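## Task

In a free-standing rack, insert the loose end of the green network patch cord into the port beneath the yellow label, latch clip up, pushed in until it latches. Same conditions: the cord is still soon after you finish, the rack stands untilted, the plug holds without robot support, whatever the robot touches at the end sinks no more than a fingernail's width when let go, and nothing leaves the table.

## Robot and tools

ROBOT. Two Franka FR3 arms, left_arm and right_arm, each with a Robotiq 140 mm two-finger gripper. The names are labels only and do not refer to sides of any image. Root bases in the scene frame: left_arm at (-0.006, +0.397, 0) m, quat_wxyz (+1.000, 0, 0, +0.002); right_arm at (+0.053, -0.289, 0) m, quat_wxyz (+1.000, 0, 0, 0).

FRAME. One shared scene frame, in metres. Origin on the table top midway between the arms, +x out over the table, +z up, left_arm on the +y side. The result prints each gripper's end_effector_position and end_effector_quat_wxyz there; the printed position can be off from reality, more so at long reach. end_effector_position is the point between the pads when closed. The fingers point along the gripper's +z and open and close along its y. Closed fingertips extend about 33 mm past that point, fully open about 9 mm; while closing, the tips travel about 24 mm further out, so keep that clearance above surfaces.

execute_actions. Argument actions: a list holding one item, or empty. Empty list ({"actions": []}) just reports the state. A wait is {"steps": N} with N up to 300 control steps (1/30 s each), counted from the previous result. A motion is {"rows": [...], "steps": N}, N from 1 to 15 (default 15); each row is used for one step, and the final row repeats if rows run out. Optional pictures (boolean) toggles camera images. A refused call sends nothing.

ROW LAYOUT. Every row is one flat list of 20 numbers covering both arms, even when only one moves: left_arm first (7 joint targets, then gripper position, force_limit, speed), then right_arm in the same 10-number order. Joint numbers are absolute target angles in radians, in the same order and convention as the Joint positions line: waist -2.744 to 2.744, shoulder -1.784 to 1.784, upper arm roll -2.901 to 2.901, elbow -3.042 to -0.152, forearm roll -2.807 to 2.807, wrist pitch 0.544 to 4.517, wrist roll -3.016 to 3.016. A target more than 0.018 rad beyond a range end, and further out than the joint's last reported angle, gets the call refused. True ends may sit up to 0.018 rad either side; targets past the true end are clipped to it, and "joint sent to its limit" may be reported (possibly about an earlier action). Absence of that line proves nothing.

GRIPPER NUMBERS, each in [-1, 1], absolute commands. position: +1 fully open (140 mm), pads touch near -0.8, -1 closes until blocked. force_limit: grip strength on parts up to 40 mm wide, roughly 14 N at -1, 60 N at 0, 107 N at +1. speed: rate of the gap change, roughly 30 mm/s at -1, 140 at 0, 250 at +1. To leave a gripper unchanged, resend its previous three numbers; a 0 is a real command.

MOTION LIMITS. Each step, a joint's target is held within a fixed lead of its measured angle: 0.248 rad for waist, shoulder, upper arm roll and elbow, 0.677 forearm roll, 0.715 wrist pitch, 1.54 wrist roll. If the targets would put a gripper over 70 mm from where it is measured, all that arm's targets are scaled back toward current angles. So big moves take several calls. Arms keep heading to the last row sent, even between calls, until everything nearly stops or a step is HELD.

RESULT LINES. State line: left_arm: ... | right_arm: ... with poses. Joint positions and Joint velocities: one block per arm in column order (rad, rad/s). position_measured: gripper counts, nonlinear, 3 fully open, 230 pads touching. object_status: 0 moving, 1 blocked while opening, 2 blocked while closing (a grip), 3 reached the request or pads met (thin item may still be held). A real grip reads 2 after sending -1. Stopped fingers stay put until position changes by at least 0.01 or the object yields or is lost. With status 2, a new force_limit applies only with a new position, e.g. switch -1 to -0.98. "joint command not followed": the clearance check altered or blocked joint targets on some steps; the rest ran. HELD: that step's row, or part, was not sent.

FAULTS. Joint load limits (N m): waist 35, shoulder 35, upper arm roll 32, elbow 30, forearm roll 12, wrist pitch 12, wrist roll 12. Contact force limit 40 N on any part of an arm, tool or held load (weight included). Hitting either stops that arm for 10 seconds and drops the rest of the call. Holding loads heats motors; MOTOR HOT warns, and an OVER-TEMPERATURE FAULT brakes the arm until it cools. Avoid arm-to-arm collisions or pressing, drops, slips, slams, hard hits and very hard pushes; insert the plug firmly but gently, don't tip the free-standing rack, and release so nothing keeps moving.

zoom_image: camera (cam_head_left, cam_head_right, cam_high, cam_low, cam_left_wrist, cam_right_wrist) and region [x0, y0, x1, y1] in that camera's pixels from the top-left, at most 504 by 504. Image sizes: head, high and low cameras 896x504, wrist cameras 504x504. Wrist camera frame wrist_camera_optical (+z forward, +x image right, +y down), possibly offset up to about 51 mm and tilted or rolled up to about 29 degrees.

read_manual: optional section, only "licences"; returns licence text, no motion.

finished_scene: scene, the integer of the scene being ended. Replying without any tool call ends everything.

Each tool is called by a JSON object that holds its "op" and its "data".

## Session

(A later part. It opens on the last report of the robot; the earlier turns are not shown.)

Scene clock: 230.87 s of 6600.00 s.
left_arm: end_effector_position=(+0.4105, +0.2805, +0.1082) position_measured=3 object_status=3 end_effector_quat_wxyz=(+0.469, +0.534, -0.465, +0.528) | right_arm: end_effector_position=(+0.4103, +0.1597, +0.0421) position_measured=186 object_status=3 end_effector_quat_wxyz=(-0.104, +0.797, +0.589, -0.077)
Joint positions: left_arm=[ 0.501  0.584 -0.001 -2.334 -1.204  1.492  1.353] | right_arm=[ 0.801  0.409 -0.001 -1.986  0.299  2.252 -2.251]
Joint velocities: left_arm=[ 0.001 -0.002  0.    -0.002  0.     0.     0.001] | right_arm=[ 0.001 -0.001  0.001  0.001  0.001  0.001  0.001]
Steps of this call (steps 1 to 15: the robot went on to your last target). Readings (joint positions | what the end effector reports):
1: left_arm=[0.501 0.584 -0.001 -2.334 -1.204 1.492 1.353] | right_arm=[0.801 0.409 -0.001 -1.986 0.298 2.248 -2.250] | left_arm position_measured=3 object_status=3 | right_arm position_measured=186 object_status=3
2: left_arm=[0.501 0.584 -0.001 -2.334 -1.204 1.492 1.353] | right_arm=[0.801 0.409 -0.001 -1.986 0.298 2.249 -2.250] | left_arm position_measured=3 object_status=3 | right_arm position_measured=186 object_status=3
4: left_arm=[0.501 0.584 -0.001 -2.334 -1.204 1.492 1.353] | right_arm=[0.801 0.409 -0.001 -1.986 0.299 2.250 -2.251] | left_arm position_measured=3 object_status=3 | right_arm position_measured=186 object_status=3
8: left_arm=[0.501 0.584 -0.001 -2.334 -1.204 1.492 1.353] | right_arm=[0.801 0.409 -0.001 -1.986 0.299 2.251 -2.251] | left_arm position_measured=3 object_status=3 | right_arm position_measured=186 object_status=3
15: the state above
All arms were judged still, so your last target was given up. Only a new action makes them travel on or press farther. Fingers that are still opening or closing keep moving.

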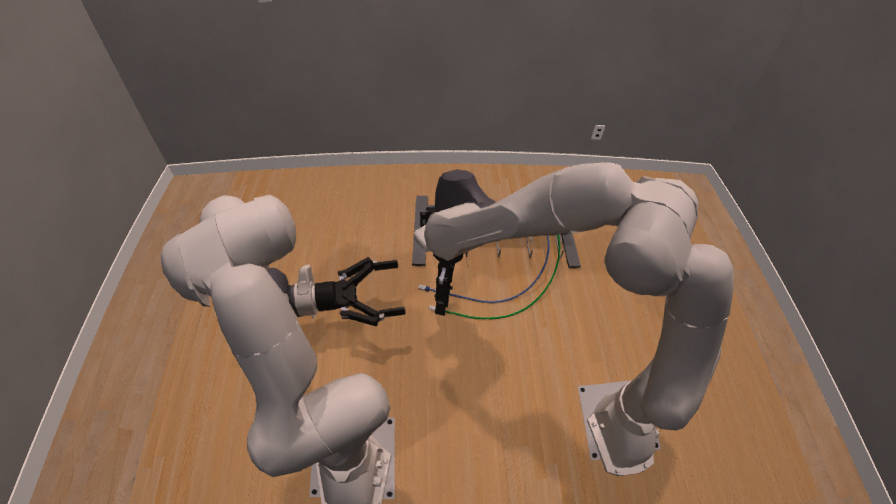

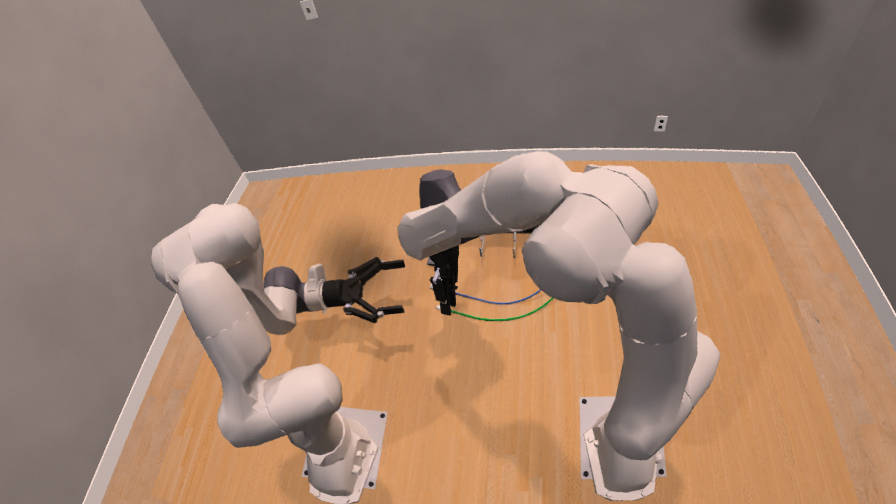

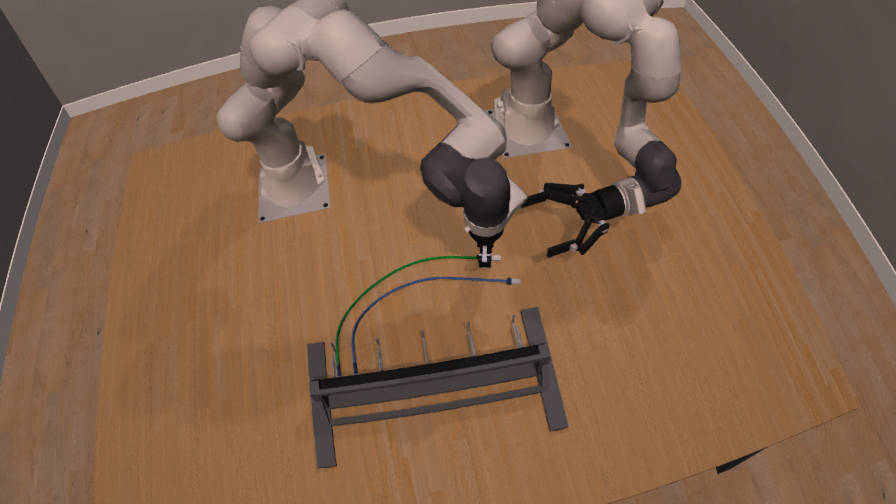

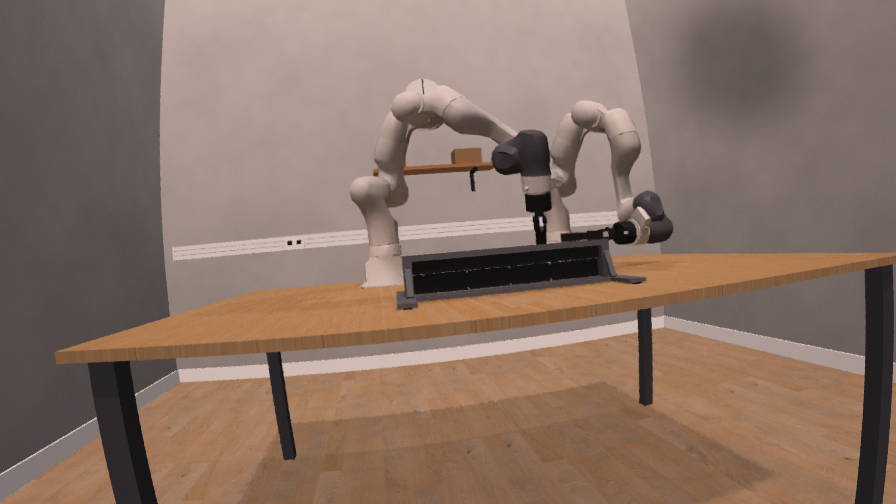

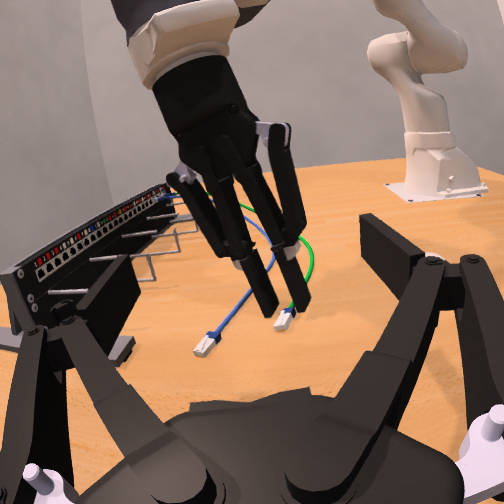

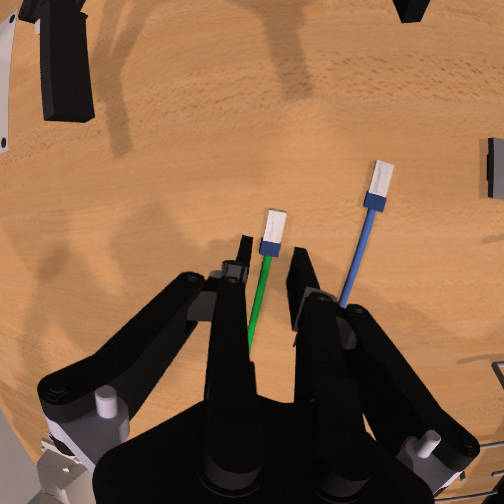

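{"op": "execute_actions", "data": {"actions": [{"rows":[[0.5,0.583,0,-2.333,-1.2,1.49,1.36,1,0,0,0.8035,0.410,0,-1.985,0.301,2.255,-2.250,-0.45,0,-0.5],[0.5,0.583,0,-2.333,-1.2,1.49,1.36,1,0,0,0.8048,0.411,0,-1.983,0.3015,2.255,-2.247,-0.45,0,-0.5],[0.5,0.583,0,-2.333,-1.2,1.49,1.36,1,0,0,0.8062,0.412,0,-1.9815,0.302,2.2555,-2.245,-0.45,0,-0.5],[0.5,0.583,0,-2.333,-1.2,1.49,1.36,1,0,0,0.8075,0.4135,0,-1.980,0.3025,2.256,-2.243,-0.45,0,-0.5],[0.5,0.583,0,-2.333,-1.2,1.49,1.36,1,0,0,0.8087,0.415,0,-1.9787,0.303,2.2565,-2.243,-0.45,0,-0.5],[0.5,0.583,0,-2.333,-1.2,1.49,1.36,1,0,0,0.8095,0.4165,0,-1.9776,0.3035,2.257,-2.243,-0.45,0,-0.5],[0.5,0.583,0,-2.333,-1.2,1.49,1.36,1,0,0,0.810,0.418,0,-1.977,0.3035,2.258,-2.243,-0.53,0,-0.9],[0.5,0.583,0,-2.333,-1.2,1.49,1.36,1,0,0,0.810,0.4195,0,-1.9765,0.3035,2.259,-2.243,-0.53,0,-0.9],[0.5,0.583,0,-2.333,-1.2,1.49,1.36,1,0,0,0.810,0.4207,0,-1.9765,0.3035,2.2595,-2.243,-0.53,0,-0.9],[0.5,0.583,0,-2.333,-1.2,1.49,1.36,1,0,0,0.810,0.4215,0,-1.9765,0.3035,2.2595,-2.243,-0.53,0,-0.9]],"steps":15}], "pictures": false}}

{"op": "execute_actions", "data": {"actions": [{"steps":10}]}}

{"op": "zoom_image", "data": {"camera": "cam_left_wrist", "region": [245, 260, 335, 350]}}

{"op": "zoom_image", "data": {"camera": "cam_right_wrist", "region": [220, 190, 330, 300]}}

Scene clock: 267.00 s of 6600.00 s.
left_arm: end_effector_position=(+0.4105, +0.2805, +0.1082) position_measured=3 object_status=3 end_effector_quat_wxyz=(+0.469, +0.534, -0.465, +0.528) | right_arm: end_effector_position=(+0.4091, +0.1646, +0.0404) position_measured=196 object_status=0 end_effector_quat_wxyz=(-0.104, +0.797, +0.590, -0.076)
Joint positions: left_arm=[ 0.501  0.584 -0.001 -2.334 -1.204  1.492  1.353] | right_arm=[ 0.808  0.417 -0.001 -1.979  0.301  2.256 -2.248]
Joint velocities: left_arm=[ 0.001 -0.001 -0.001  0.001 -0.    -0.001  0.   ] | right_arm=[ 0.001  0.    -0.001  0.001 -0.001 -0.001  0.005]
Steps of this call (steps 1 to 90: nothing new was sent; then 32.63 s passed at rest; steps 91 to 105: all 15 steps of this action). Readings (joint positions | what the end effector reports):
91: left_arm=[0.501 0.584 -0.001 -2.334 -1.204 1.492 1.353] | right_arm=[0.801 0.409 -0.001 -1.986 0.299 2.253 -2.251] | left_arm position_measured=3 object_status=3 | right_arm position_measured=186 object_status=3
92: left_arm=[0.501 0.584 -0.001 -2.334 -1.204 1.492 1.353] | right_arm=[0.802 0.409 -0.001 -1.986 0.299 2.253 -2.251] | left_arm position_measured=3 object_status=3 | right_arm position_measured=186 object_status=3
94: left_arm=[0.501 0.584 -0.001 -2.334 -1.204 1.492 1.353] | right_arm=[0.803 0.410 -0.001 -1.985 0.299 2.253 -2.250] | left_arm position_measured=3 object_status=3 | right_arm position_measured=186 object_status=3
98: left_arm=[0.501 0.584 -0.001 -2.334 -1.204 1.492 1.353] | right_arm=[0.807 0.414 -0.001 -1.981 0.301 2.254 -2.249] | left_arm position_measured=3 object_status=3 | right_arm position_measured=188 object_status=0
105: the state above

Scene clock: 267.33 s of 6600.00 s.
left_arm: end_effector_position=(+0.4105, +0.2805, +0.1082) position_measured=3 object_status=3 end_effector_quat_wxyz=(+0.469, +0.534, -0.465, +0.528) | right_arm: end_effector_position=(+0.4091, +0.1646, +0.0404) position_measured=196 object_status=3 end_effector_quat_wxyz=(-0.104, +0.797, +0.590, -0.076)
Joint positions: left_arm=[ 0.501  0.584 -0.001 -2.334 -1.204  1.492  1.353] | right_arm=[ 0.808  0.417 -0.001 -1.979  0.301  2.256 -2.247]
Joint velocities: left_arm=[-0.     0.001  0.    -0.    -0.     0.    -0.001] | right_arm=[ 0.     0.    -0.001  0.001 -0.001  0.001  0.001]
Steps of this call (steps 1 to 10: the robot went on to your last target). Readings (joint positions | what the end effector reports):
1: left_arm=[0.501 0.584 -0.001 -2.334 -1.204 1.492 1.353] | right_arm=[0.808 0.417 -0.001 -1.979 0.301 2.256 -2.248] | left_arm position_measured=3 object_status=3 | right_arm position_measured=196 object_status=0
2: left_arm=[0.501 0.584 -0.001 -2.334 -1.204 1.492 1.353] | right_arm=[0.808 0.417 -0.001 -1.979 0.301 2.256 -2.248] | left_arm position_measured=3 object_status=3 | right_arm position_measured=196 object_status=0
4: left_arm=[0.501 0.584 -0.001 -2.334 -1.204 1.492 1.353] | right_arm=[0.808 0.417 -0.001 -1.979 0.301 2.256 -2.248] | left_arm position_measured=3 object_status=3 | right_arm position_measured=196 object_status=0
8: left_arm=[0.501 0.584 -0.001 -2.334 -1.204 1.492 1.353] | right_arm=[0.808 0.417 -0.001 -1.979 0.301 2.256 -2.247] | left_arm position_measured=3 object_status=3 | right_arm position_measured=196 object_status=3
10: the state above

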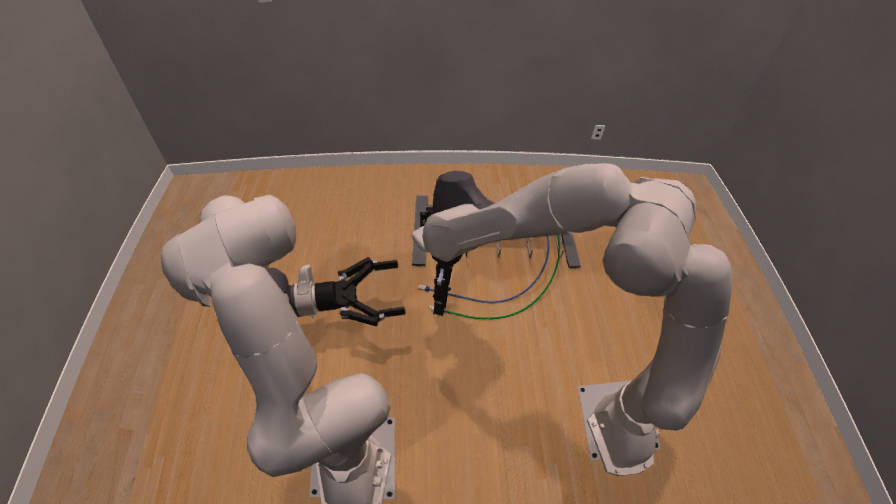

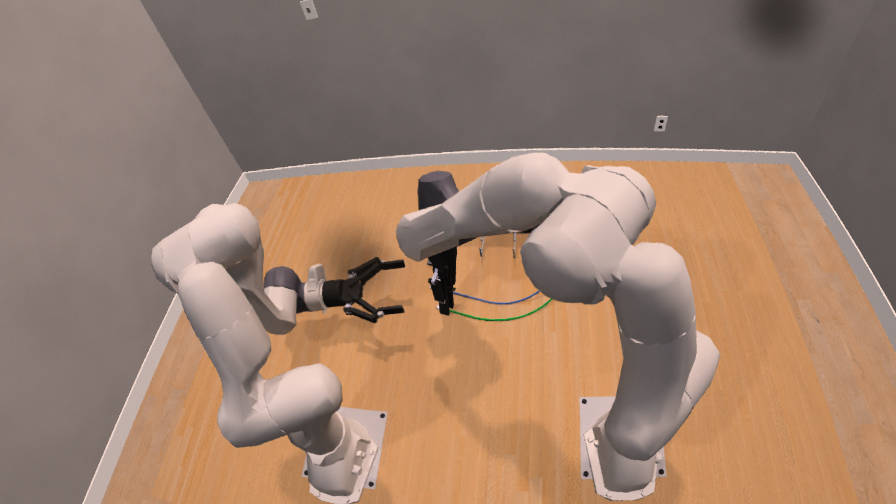

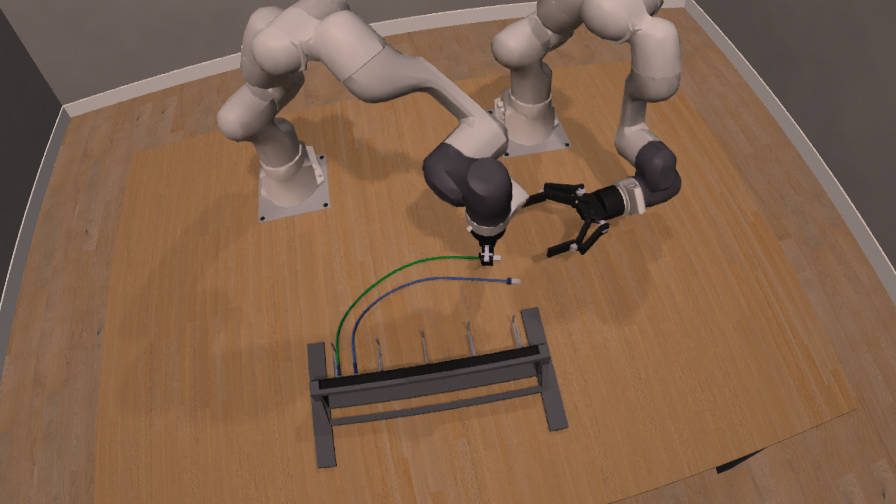

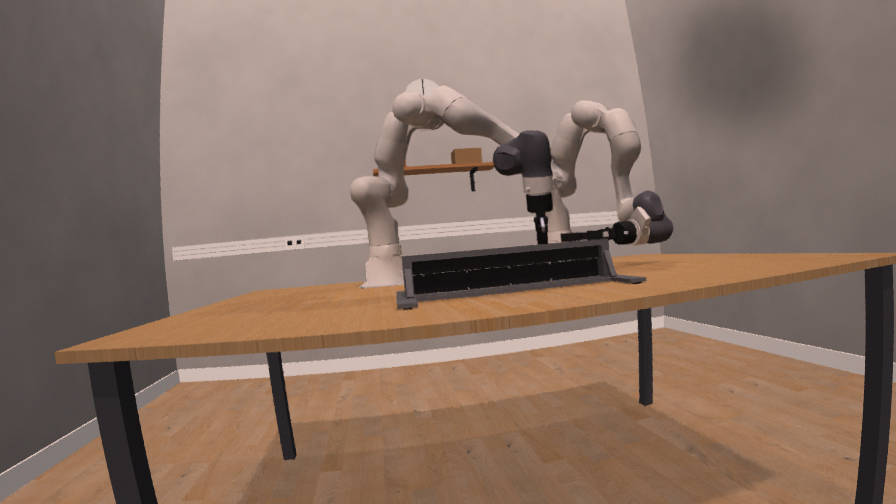

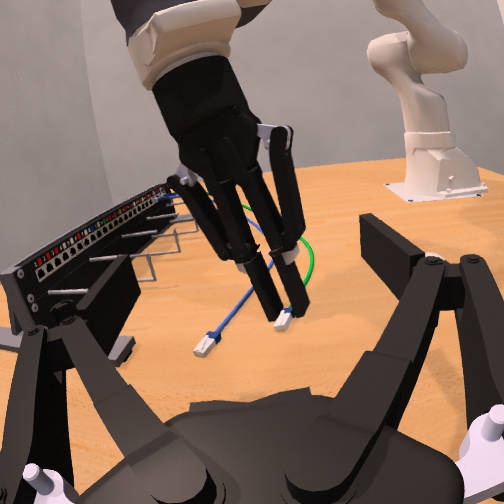

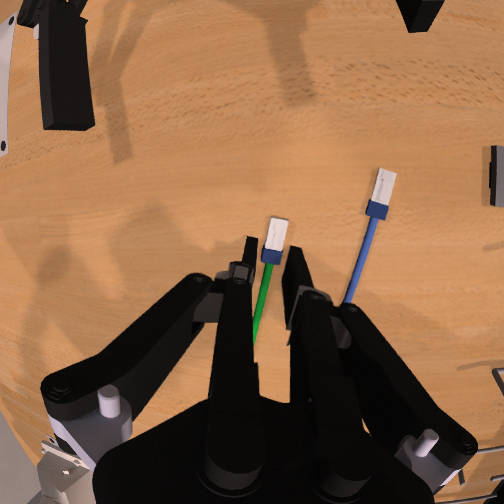

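Region (245, 260, 335, 350) of cam_left_wrist's 504x504 image, scaled by 5.600, with more detail than that image has.

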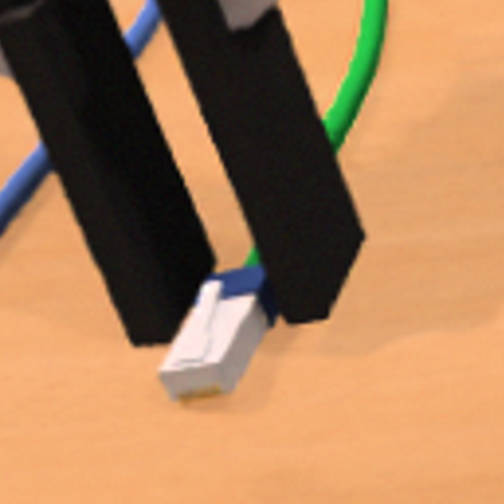

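Region (220, 190, 330, 300) of cam_right_wrist's 504x504 image, scaled by 4.582, with more detail than that image has.

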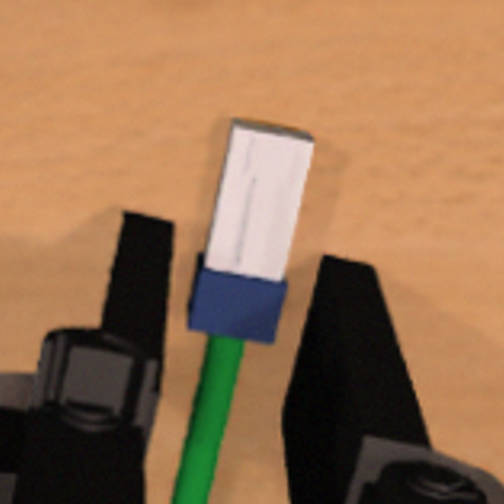

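{"op": "execute_actions", "data": {"actions": [{"rows":[[0.5,0.583,0,-2.333,-1.2,1.49,1.36,1,0,0,0.810,0.4195,0,-1.9765,0.3035,2.2595,-2.243,-1,0.6,-0.9]],"steps":15}], "pictures": false}}

{"op": "execute_actions", "data": {"actions": [{"steps":10}]}}

{"op": "zoom_image", "data": {"camera": "cam_left_wrist", "region": [245, 260, 335, 350]}}

{"op": "zoom_image", "data": {"camera": "cam_right_wrist", "region": [220, 190, 330, 300]}}

Scene clock: 271.93 s of 6600.00 s.
left_arm: end_effector_position=(+0.4105, +0.2805, +0.1082) position_measured=3 object_status=3 end_effector_quat_wxyz=(+0.469, +0.534, -0.465, +0.528) | right_arm: end_effector_position=(+0.4092, +0.1648, +0.0404) position_measured=220 object_status=0 end_effector_quat_wxyz=(-0.104, +0.797, +0.590, -0.076)
Joint positions: left_arm=[ 0.501  0.584 -0.001 -2.334 -1.204  1.492  1.353] | right_arm=[ 0.809  0.417 -0.001 -1.979  0.302  2.257 -2.247]
Joint velocities: left_arm=[-0.    -0.001 -0.001 -0.    -0.     0.     0.001] | right_arm=[ 0.001  0.001  0.    -0.001 -0.001  0.001 -0.   ]
Steps of this call (steps 1 to 15: the robot went on to your last target; steps 16 to 90: nothing new was sent; then 1.10 s passed at rest; steps 91 to 105: all 15 steps of this action). Readings (joint positions | what the end effector reports):
91: left_arm=[0.501 0.584 -0.001 -2.334 -1.204 1.492 1.353] | right_arm=[0.808 0.417 -0.001 -1.979 0.301 2.257 -2.247] | left_arm position_measured=3 object_status=3 | right_arm position_measured=196 object_status=0
92: left_arm=[0.501 0.584 -0.001 -2.334 -1.204 1.492 1.353] | right_arm=[0.808 0.417 -0.001 -1.979 0.301 2.257 -2.247] | left_arm position_measured=3 object_status=3 | right_arm position_measured=198 object_status=0
94: left_arm=[0.501 0.584 -0.001 -2.334 -1.204 1.492 1.353] | right_arm=[0.808 0.417 -0.001 -1.979 0.301 2.257 -2.247] | left_arm position_measured=3 object_status=3 | right_arm position_measured=202 object_status=0
98: left_arm=[0.501 0.584 -0.001 -2.334 -1.204 1.492 1.353] | right_arm=[0.808 0.417 -0.001 -1.979 0.301 2.257 -2.247] | left_arm position_measured=3 object_status=3 | right_arm position_measured=211 object_status=0
105: the state above

Scene clock: 272.27 s of 6600.00 s.
left_arm: end_effector_position=(+0.4105, +0.2805, +0.1082) position_measured=3 object_status=3 end_effector_quat_wxyz=(+0.469, +0.534, -0.465, +0.528) | right_arm: end_effector_position=(+0.4092, +0.1649, +0.0404) position_measured=220 object_status=2 end_effector_quat_wxyz=(-0.104, +0.797, +0.590, -0.076)
Joint positions: left_arm=[ 0.501  0.584 -0.001 -2.334 -1.204  1.492  1.353] | right_arm=[ 0.809  0.417 -0.001 -1.978  0.302  2.257 -2.247]
Joint velocities: left_arm=[ 0.001  0.001 -0.001  0.     0.001  0.    -0.   ] | right_arm=[ 0.001  0.001  0.001  0.001 -0.     0.001  0.001]
Steps of this call (steps 1 to 10: the robot went on to your last target). Readings (joint positions | what the end effector reports):
1: left_arm=[0.501 0.584 -0.001 -2.334 -1.204 1.492 1.353] | right_arm=[0.809 0.417 -0.001 -1.979 0.302 2.257 -2.247] | left_arm position_measured=3 object_status=3 | right_arm position_measured=220 object_status=0
2: left_arm=[0.501 0.584 -0.001 -2.334 -1.204 1.492 1.353] | right_arm=[0.809 0.417 -0.001 -1.979 0.302 2.257 -2.247] | left_arm position_measured=3 object_status=3 | right_arm position_measured=220 object_status=0
4: left_arm=[0.501 0.584 -0.001 -2.334 -1.204 1.492 1.353] | right_arm=[0.809 0.417 -0.001 -1.979 0.302 2.257 -2.247] | left_arm position_measured=3 object_status=3 | right_arm position_measured=220 object_status=2
8: left_arm=[0.501 0.584 -0.001 -2.334 -1.204 1.492 1.353] | right_arm=[0.809 0.417 -0.001 -1.979 0.302 2.257 -2.247] | left_arm position_measured=3 object_status=3 | right_arm position_measured=220 object_status=2
10: the state above

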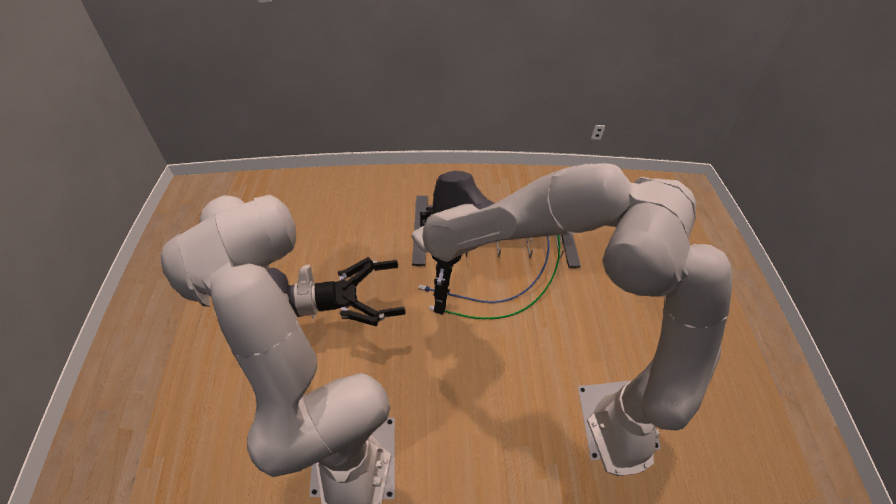

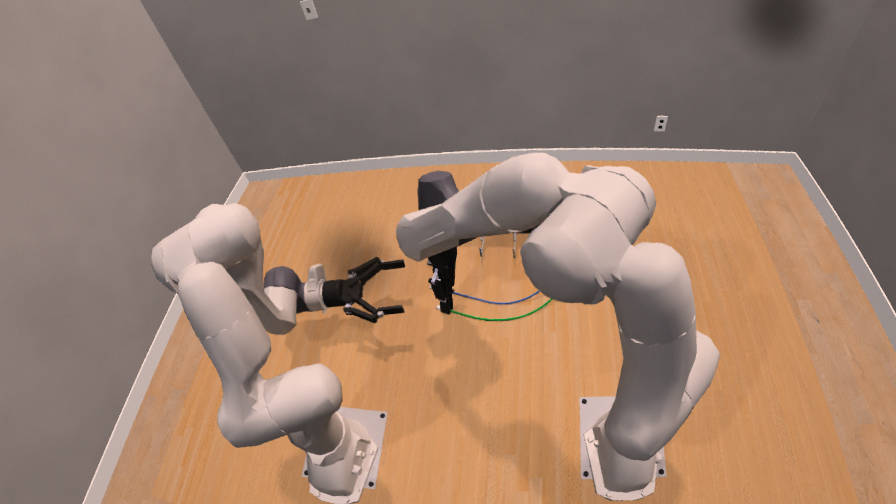

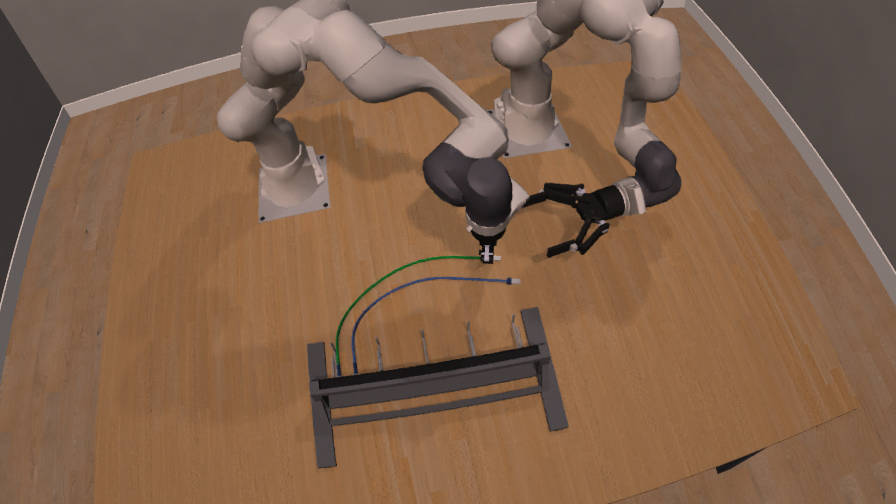

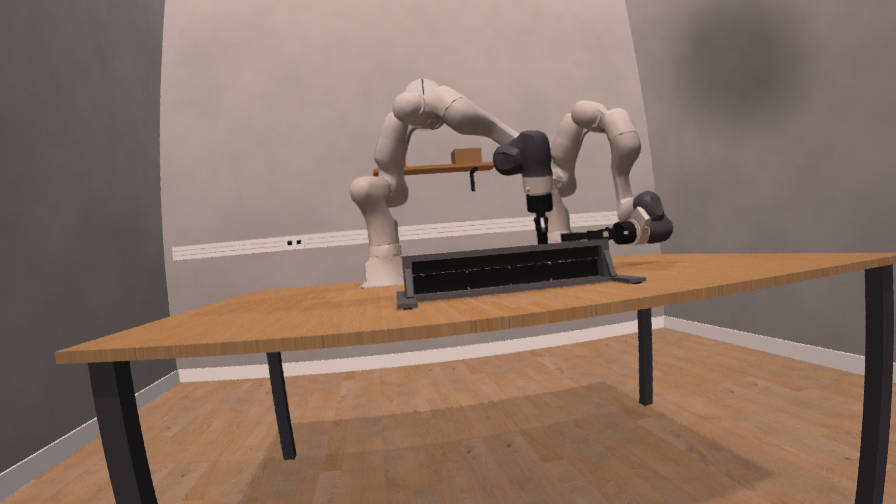

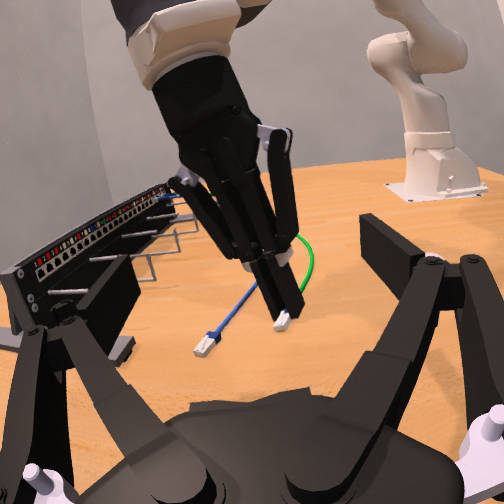

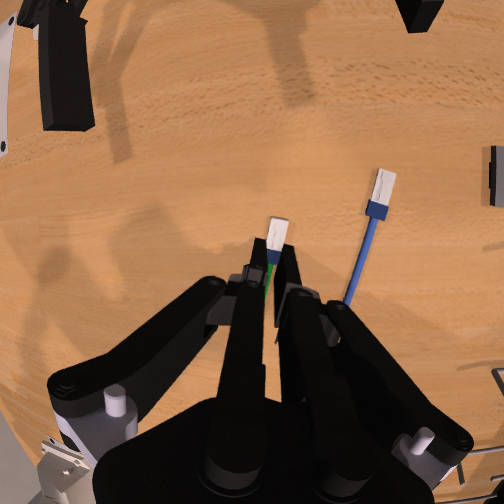

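Region (245, 260, 335, 350) of cam_left_wrist's 504x504 image, scaled by 5.600, with more detail than that image has.

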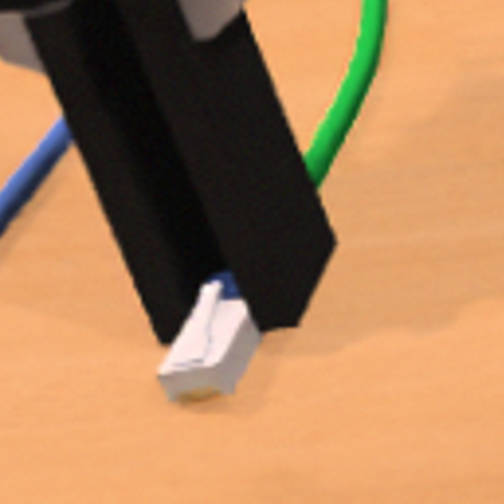

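Region (220, 190, 330, 300) of cam_right_wrist's 504x504 image, scaled by 4.582, with more detail than that image has.

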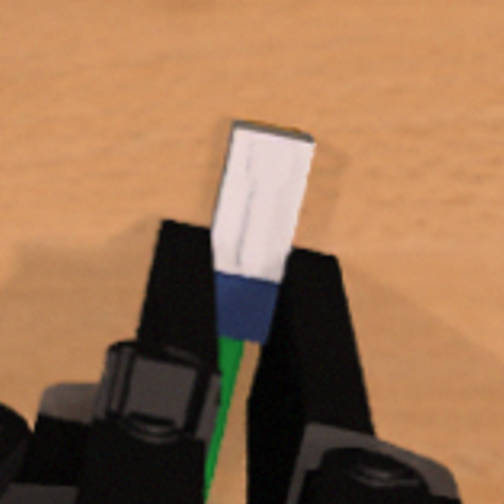

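{"op": "execute_actions", "data": {"actions": [{"rows":[[0.5,0.583,0,-2.333,-1.2,1.49,1.36,1,0,0,0.8093,0.4145,0,-1.979,0.301,2.257,-2.247,-1,0.6,-0.9],[0.5,0.583,0,-2.333,-1.2,1.49,1.36,1,0,0,0.810,0.4095,0,-1.982,0.297,2.258,-2.247,-1,0.6,-0.9],[0.5,0.583,0,-2.333,-1.2,1.49,1.36,1,0,0,0.8113,0.4025,0,-1.987,0.290,2.259,-2.248,-1,0.6,-0.9],[0.5,0.583,0,-2.333,-1.2,1.49,1.36,1,0,0,0.813,0.393,0,-1.994,0.281,2.260,-2.248,-1,0.6,-0.9],[0.5,0.583,0,-2.333,-1.2,1.49,1.36,1,0,0,0.815,0.381,0,-2.003,0.2706,2.261,-2.249,-1,0.6,-0.9],[0.5,0.583,0,-2.333,-1.2,1.49,1.36,1,0,0,0.8175,0.3676,0,-2.013,0.258,2.263,-2.249,-1,0.6,-0.9],[0.5,0.583,0,-2.333,-1.2,1.49,1.36,1,0,0,0.820,0.352,0,-2.024,0.244,2.265,-2.25,-1,0.6,-0.9],[0.5,0.583,0,-2.333,-1.2,1.49,1.36,1,0,0,0.823,0.3347,0,-2.0366,0.229,2.267,-2.25,-1,0.6,-0.9],[0.5,0.583,0,-2.333,-1.2,1.49,1.36,1,0,0,0.826,0.3164,0,-2.0496,0.213,2.269,-2.251,-1,0.6,-0.9],[0.5,0.583,0,-2.333,-1.2,1.49,1.36,1,0,0,0.8295,0.297,0,-2.063,0.196,2.271,-2.251,-1,0.6,-0.9],[0.5,0.583,0,-2.333,-1.2,1.49,1.36,1,0,0,0.833,0.277,0,-2.0774,0.178,2.2735,-2.252,-1,0.6,-0.9],[0.5,0.583,0,-2.333,-1.2,1.49,1.36,1,0,0,0.8364,0.257,0,-2.092,0.160,2.276,-2.252,-1,0.6,-0.9],[0.5,0.583,0,-2.333,-1.2,1.49,1.36,1,0,0,0.840,0.2366,0,-2.1064,0.142,2.278,-2.253,-1,0.6,-0.9],[0.5,0.583,0,-2.333,-1.2,1.49,1.36,1,0,0,0.8433,0.2163,0,-2.121,0.124,2.281,-2.253,-1,0.6,-0.9],[0.5,0.583,0,-2.333,-1.2,1.49,1.36,1,0,0,0.8467,0.1964,0,-2.135,0.106,2.283,-2.254,-1,0.6,-0.9]],"steps":15}], "pictures": false}}

{"op": "execute_actions", "data": {"actions": [{"rows":[[0.5,0.583,0,-2.333,-1.2,1.49,1.36,1,0,0,0.850,0.177,0,-2.1487,0.089,2.285,-2.254,-1,0.6,-0.9],[0.5,0.583,0,-2.333,-1.2,1.49,1.36,1,0,0,0.853,0.159,0,-2.1617,0.073,2.2875,-2.254,-1,0.6,-0.9],[0.5,0.583,0,-2.333,-1.2,1.49,1.36,1,0,0,0.856,0.1417,0,-2.174,0.057,2.29,-2.254,-1,0.6,-0.9],[0.5,0.583,0,-2.333,-1.2,1.49,1.36,1,0,0,0.8587,0.126,0,-2.185,0.043,2.292,-2.254,-1,0.6,-0.9],[0.5,0.583,0,-2.333,-1.2,1.49,1.36,1,0,0,0.861,0.112,0,-2.195,0.030,2.294,-2.254,-1,0.6,-0.9],[0.5,0.583,0,-2.333,-1.2,1.49,1.36,1,0,0,0.863,0.100,0,-2.2037,0.019,2.296,-2.254,-1,0.6,-0.9],[0.5,0.583,0,-2.333,-1.2,1.49,1.36,1,0,0,0.865,0.090,0,-2.2107,0.010,2.298,-2.254,-1,0.6,-0.9],[0.5,0.583,0,-2.333,-1.2,1.49,1.36,1,0,0,0.866,0.083,0,-2.216,0.003,2.299,-2.254,-1,0.6,-0.9],[0.5,0.583,0,-2.333,-1.2,1.49,1.36,1,0,0,0.867,0.078,0,-2.219,-0.001,2.2995,-2.254,-1,0.6,-0.9],[0.5,0.583,0,-2.333,-1.2,1.49,1.36,1,0,0,0.8672,0.0766,0,-2.2203,-0.003,2.2995,-2.254,-1,0.6,-0.9]],"steps":15}]}}

Scene clock: 303.97 s of 6600.00 s.
left_arm: end_effector_position=(+0.4105, +0.2805, +0.1082) position_measured=3 object_status=3 end_effector_quat_wxyz=(+0.469, +0.534, -0.465, +0.528) | right_arm: end_effector_position=(+0.4021, +0.1430, +0.0887) position_measured=220 object_status=2 end_effector_quat_wxyz=(-0.057, +0.762, +0.644, -0.041)
Joint positions: left_arm=[ 0.501  0.584 -0.001 -2.334 -1.204  1.492  1.353] | right_arm=[ 0.838  0.241 -0.001 -2.102  0.163  2.271 -2.247]
Joint velocities: left_arm=[-0.001  0.     0.001 -0.001 -0.001 -0.    -0.002] | right_arm=[ 0.103 -0.597  0.002 -0.39  -0.466  0.044 -0.008]
Steps of this call (steps 1 to 15: the robot went on to your last target; steps 16 to 90: nothing new was sent; then 28.20 s passed at rest; steps 91 to 105: all 15 steps of this action). Readings (joint positions | what the end effector reports):
91: left_arm=[0.501 0.584 -0.001 -2.334 -1.204 1.492 1.353] | right_arm=[0.809 0.417 -0.001 -1.978 0.302 2.257 -2.247] | left_arm position_measured=3 object_status=3 | right_arm position_measured=220 object_status=2
92: left_arm=[0.501 0.584 -0.001 -2.334 -1.204 1.492 1.353] | right_arm=[0.809 0.416 -0.001 -1.979 0.301 2.257 -2.247] | left_arm position_measured=3 object_status=3 | right_arm position_measured=220 object_status=2
94: left_arm=[0.501 0.584 -0.001 -2.334 -1.204 1.492 1.353] | right_arm=[0.809 0.410 -0.001 -1.984 0.296 2.257 -2.247] | left_arm position_measured=3 object_status=3 | right_arm position_measured=220 object_status=2
98: left_arm=[0.501 0.584 -0.001 -2.334 -1.204 1.492 1.353] | right_arm=[0.815 0.370 -0.001 -2.014 0.265 2.260 -2.247] | left_arm position_measured=3 object_status=3 | right_arm position_measured=220 object_status=2
105: the state above

Scene clock: 304.47 s of 6600.00 s.
left_arm: end_effector_position=(+0.4105, +0.2805, +0.1082) position_measured=3 object_status=3 end_effector_quat_wxyz=(+0.469, +0.534, -0.465, +0.528) | right_arm: end_effector_position=(+0.4013, +0.1211, +0.1310) position_measured=220 object_status=2 end_effector_quat_wxyz=(-0.002, +0.718, +0.696, +0.001)
Joint positions: left_arm=[ 0.501  0.584 -0.001 -2.334 -1.204  1.492  1.353] | right_arm=[ 0.866  0.078 -0.001 -2.216  0.006  2.295 -2.249]
Joint velocities: left_arm=[-0.002 -0.    -0.    -0.001 -0.     0.001  0.   ] | right_arm=[ 0.    -0.001 -0.001 -0.026 -0.053  0.014 -0.001]
Steps of this call (steps 1 to 15: all 15 steps of this action). Readings (joint positions | what the end effector reports):
1: left_arm=[0.501 0.584 -0.001 -2.334 -1.204 1.492 1.353] | right_arm=[0.841 0.221 -0.001 -2.116 0.146 2.273 -2.248] | left_arm position_measured=3 object_status=3 | right_arm position_measured=220 object_status=2
2: left_arm=[0.501 0.584 -0.001 -2.334 -1.204 1.492 1.353] | right_arm=[0.845 0.201 -0.001 -2.130 0.129 2.275 -2.248] | left_arm position_measured=3 object_status=3 | right_arm position_measured=220 object_status=2
4: left_arm=[0.501 0.584 -0.001 -2.334 -1.204 1.492 1.353] | right_arm=[0.851 0.164 -0.001 -2.155 0.097 2.280 -2.248] | left_arm position_measured=3 object_status=3 | right_arm position_measured=220 object_status=2
8: left_arm=[0.501 0.584 -0.001 -2.334 -1.204 1.492 1.353] | right_arm=[0.861 0.105 -0.001 -2.195 0.043 2.288 -2.249] | left_arm position_measured=3 object_status=3 | right_arm position_measured=220 object_status=2
15: the state above

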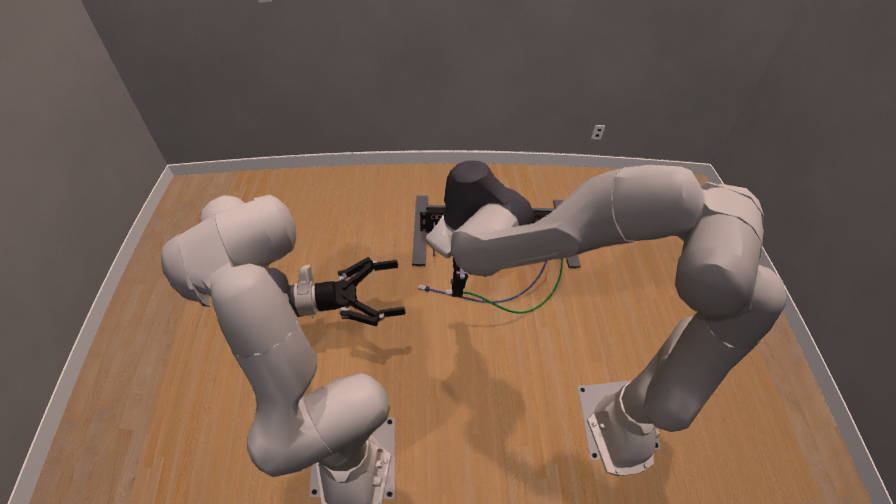

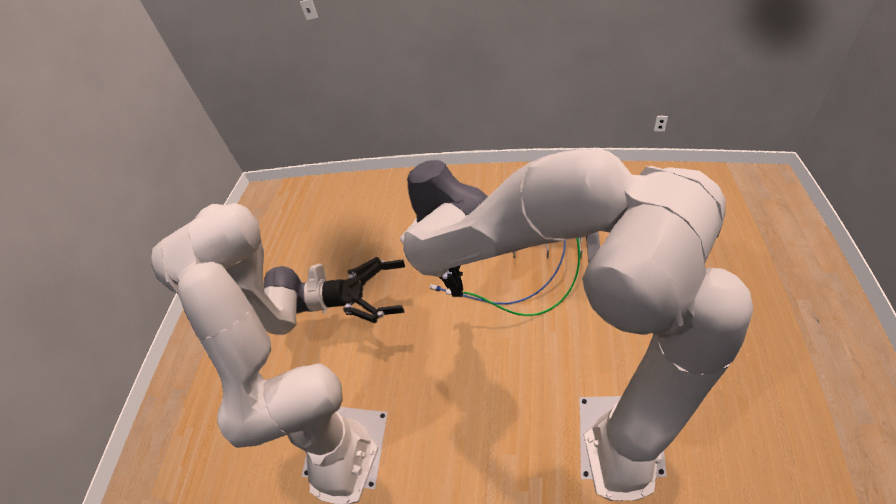

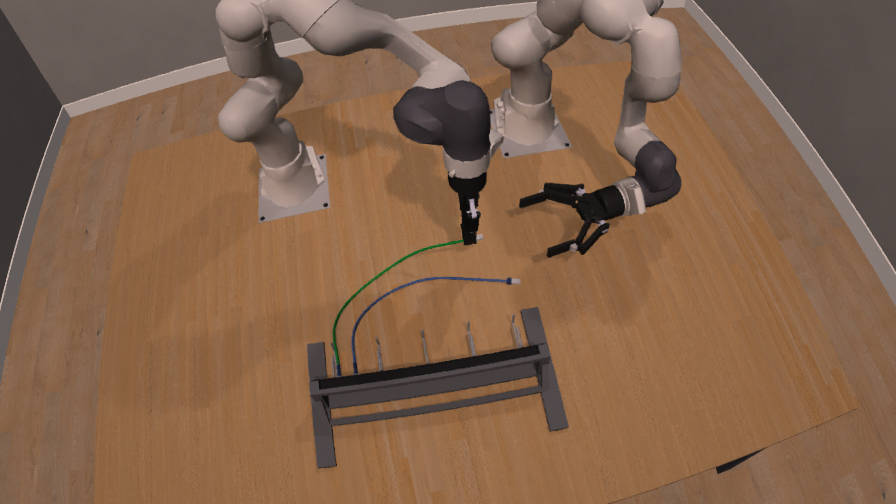

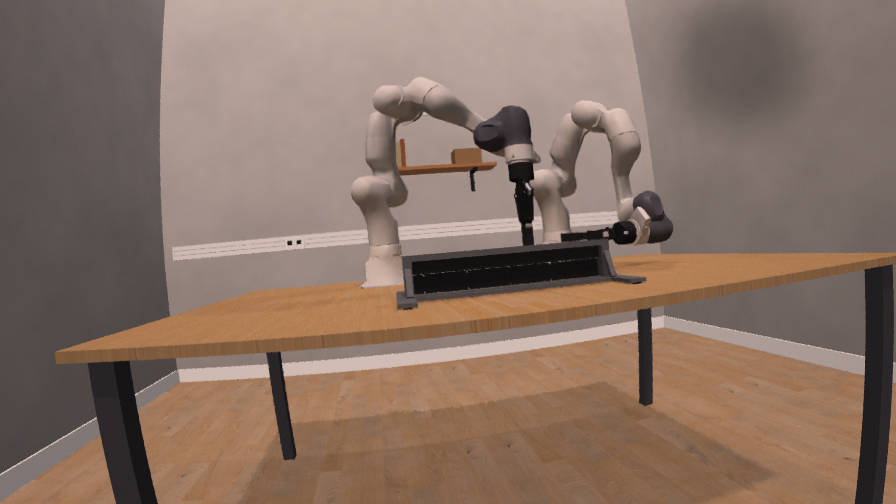

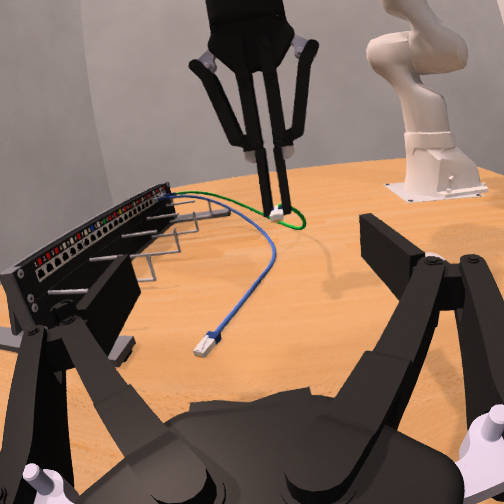

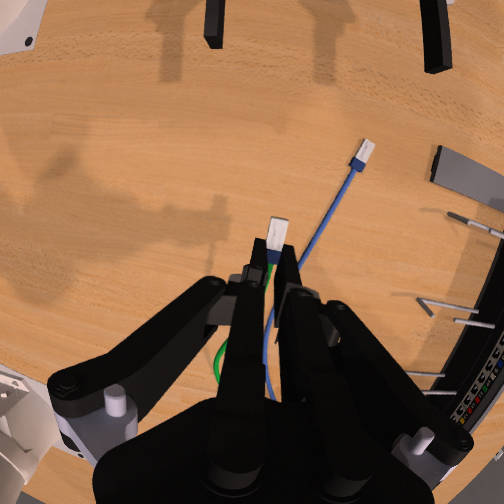

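{"op": "zoom_image", "data": {"camera": "cam_left_wrist", "region": [250, 185, 300, 235]}}

{"op": "zoom_image", "data": {"camera": "cam_left_wrist", "region": [60, 170, 200, 280]}}

Region (250, 185, 300, 235) of cam_left_wrist's 504x504 image, scaled by 10.080, with more detail than that image has.

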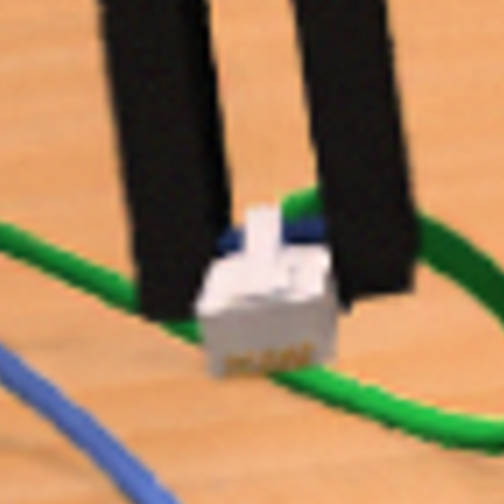

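Region (60, 170, 200, 280) of cam_left_wrist's 504x504 image, scaled by 3.600, with more detail than that image has; it fills the top 396 rows of this view, and the rest is white.

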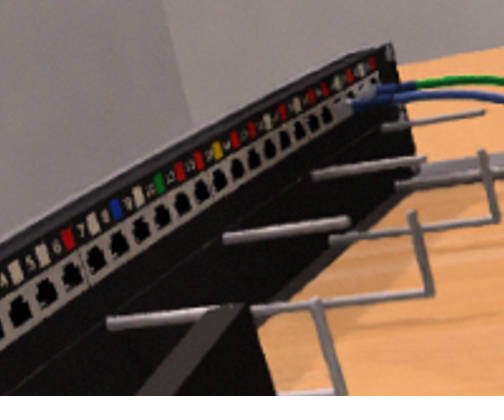

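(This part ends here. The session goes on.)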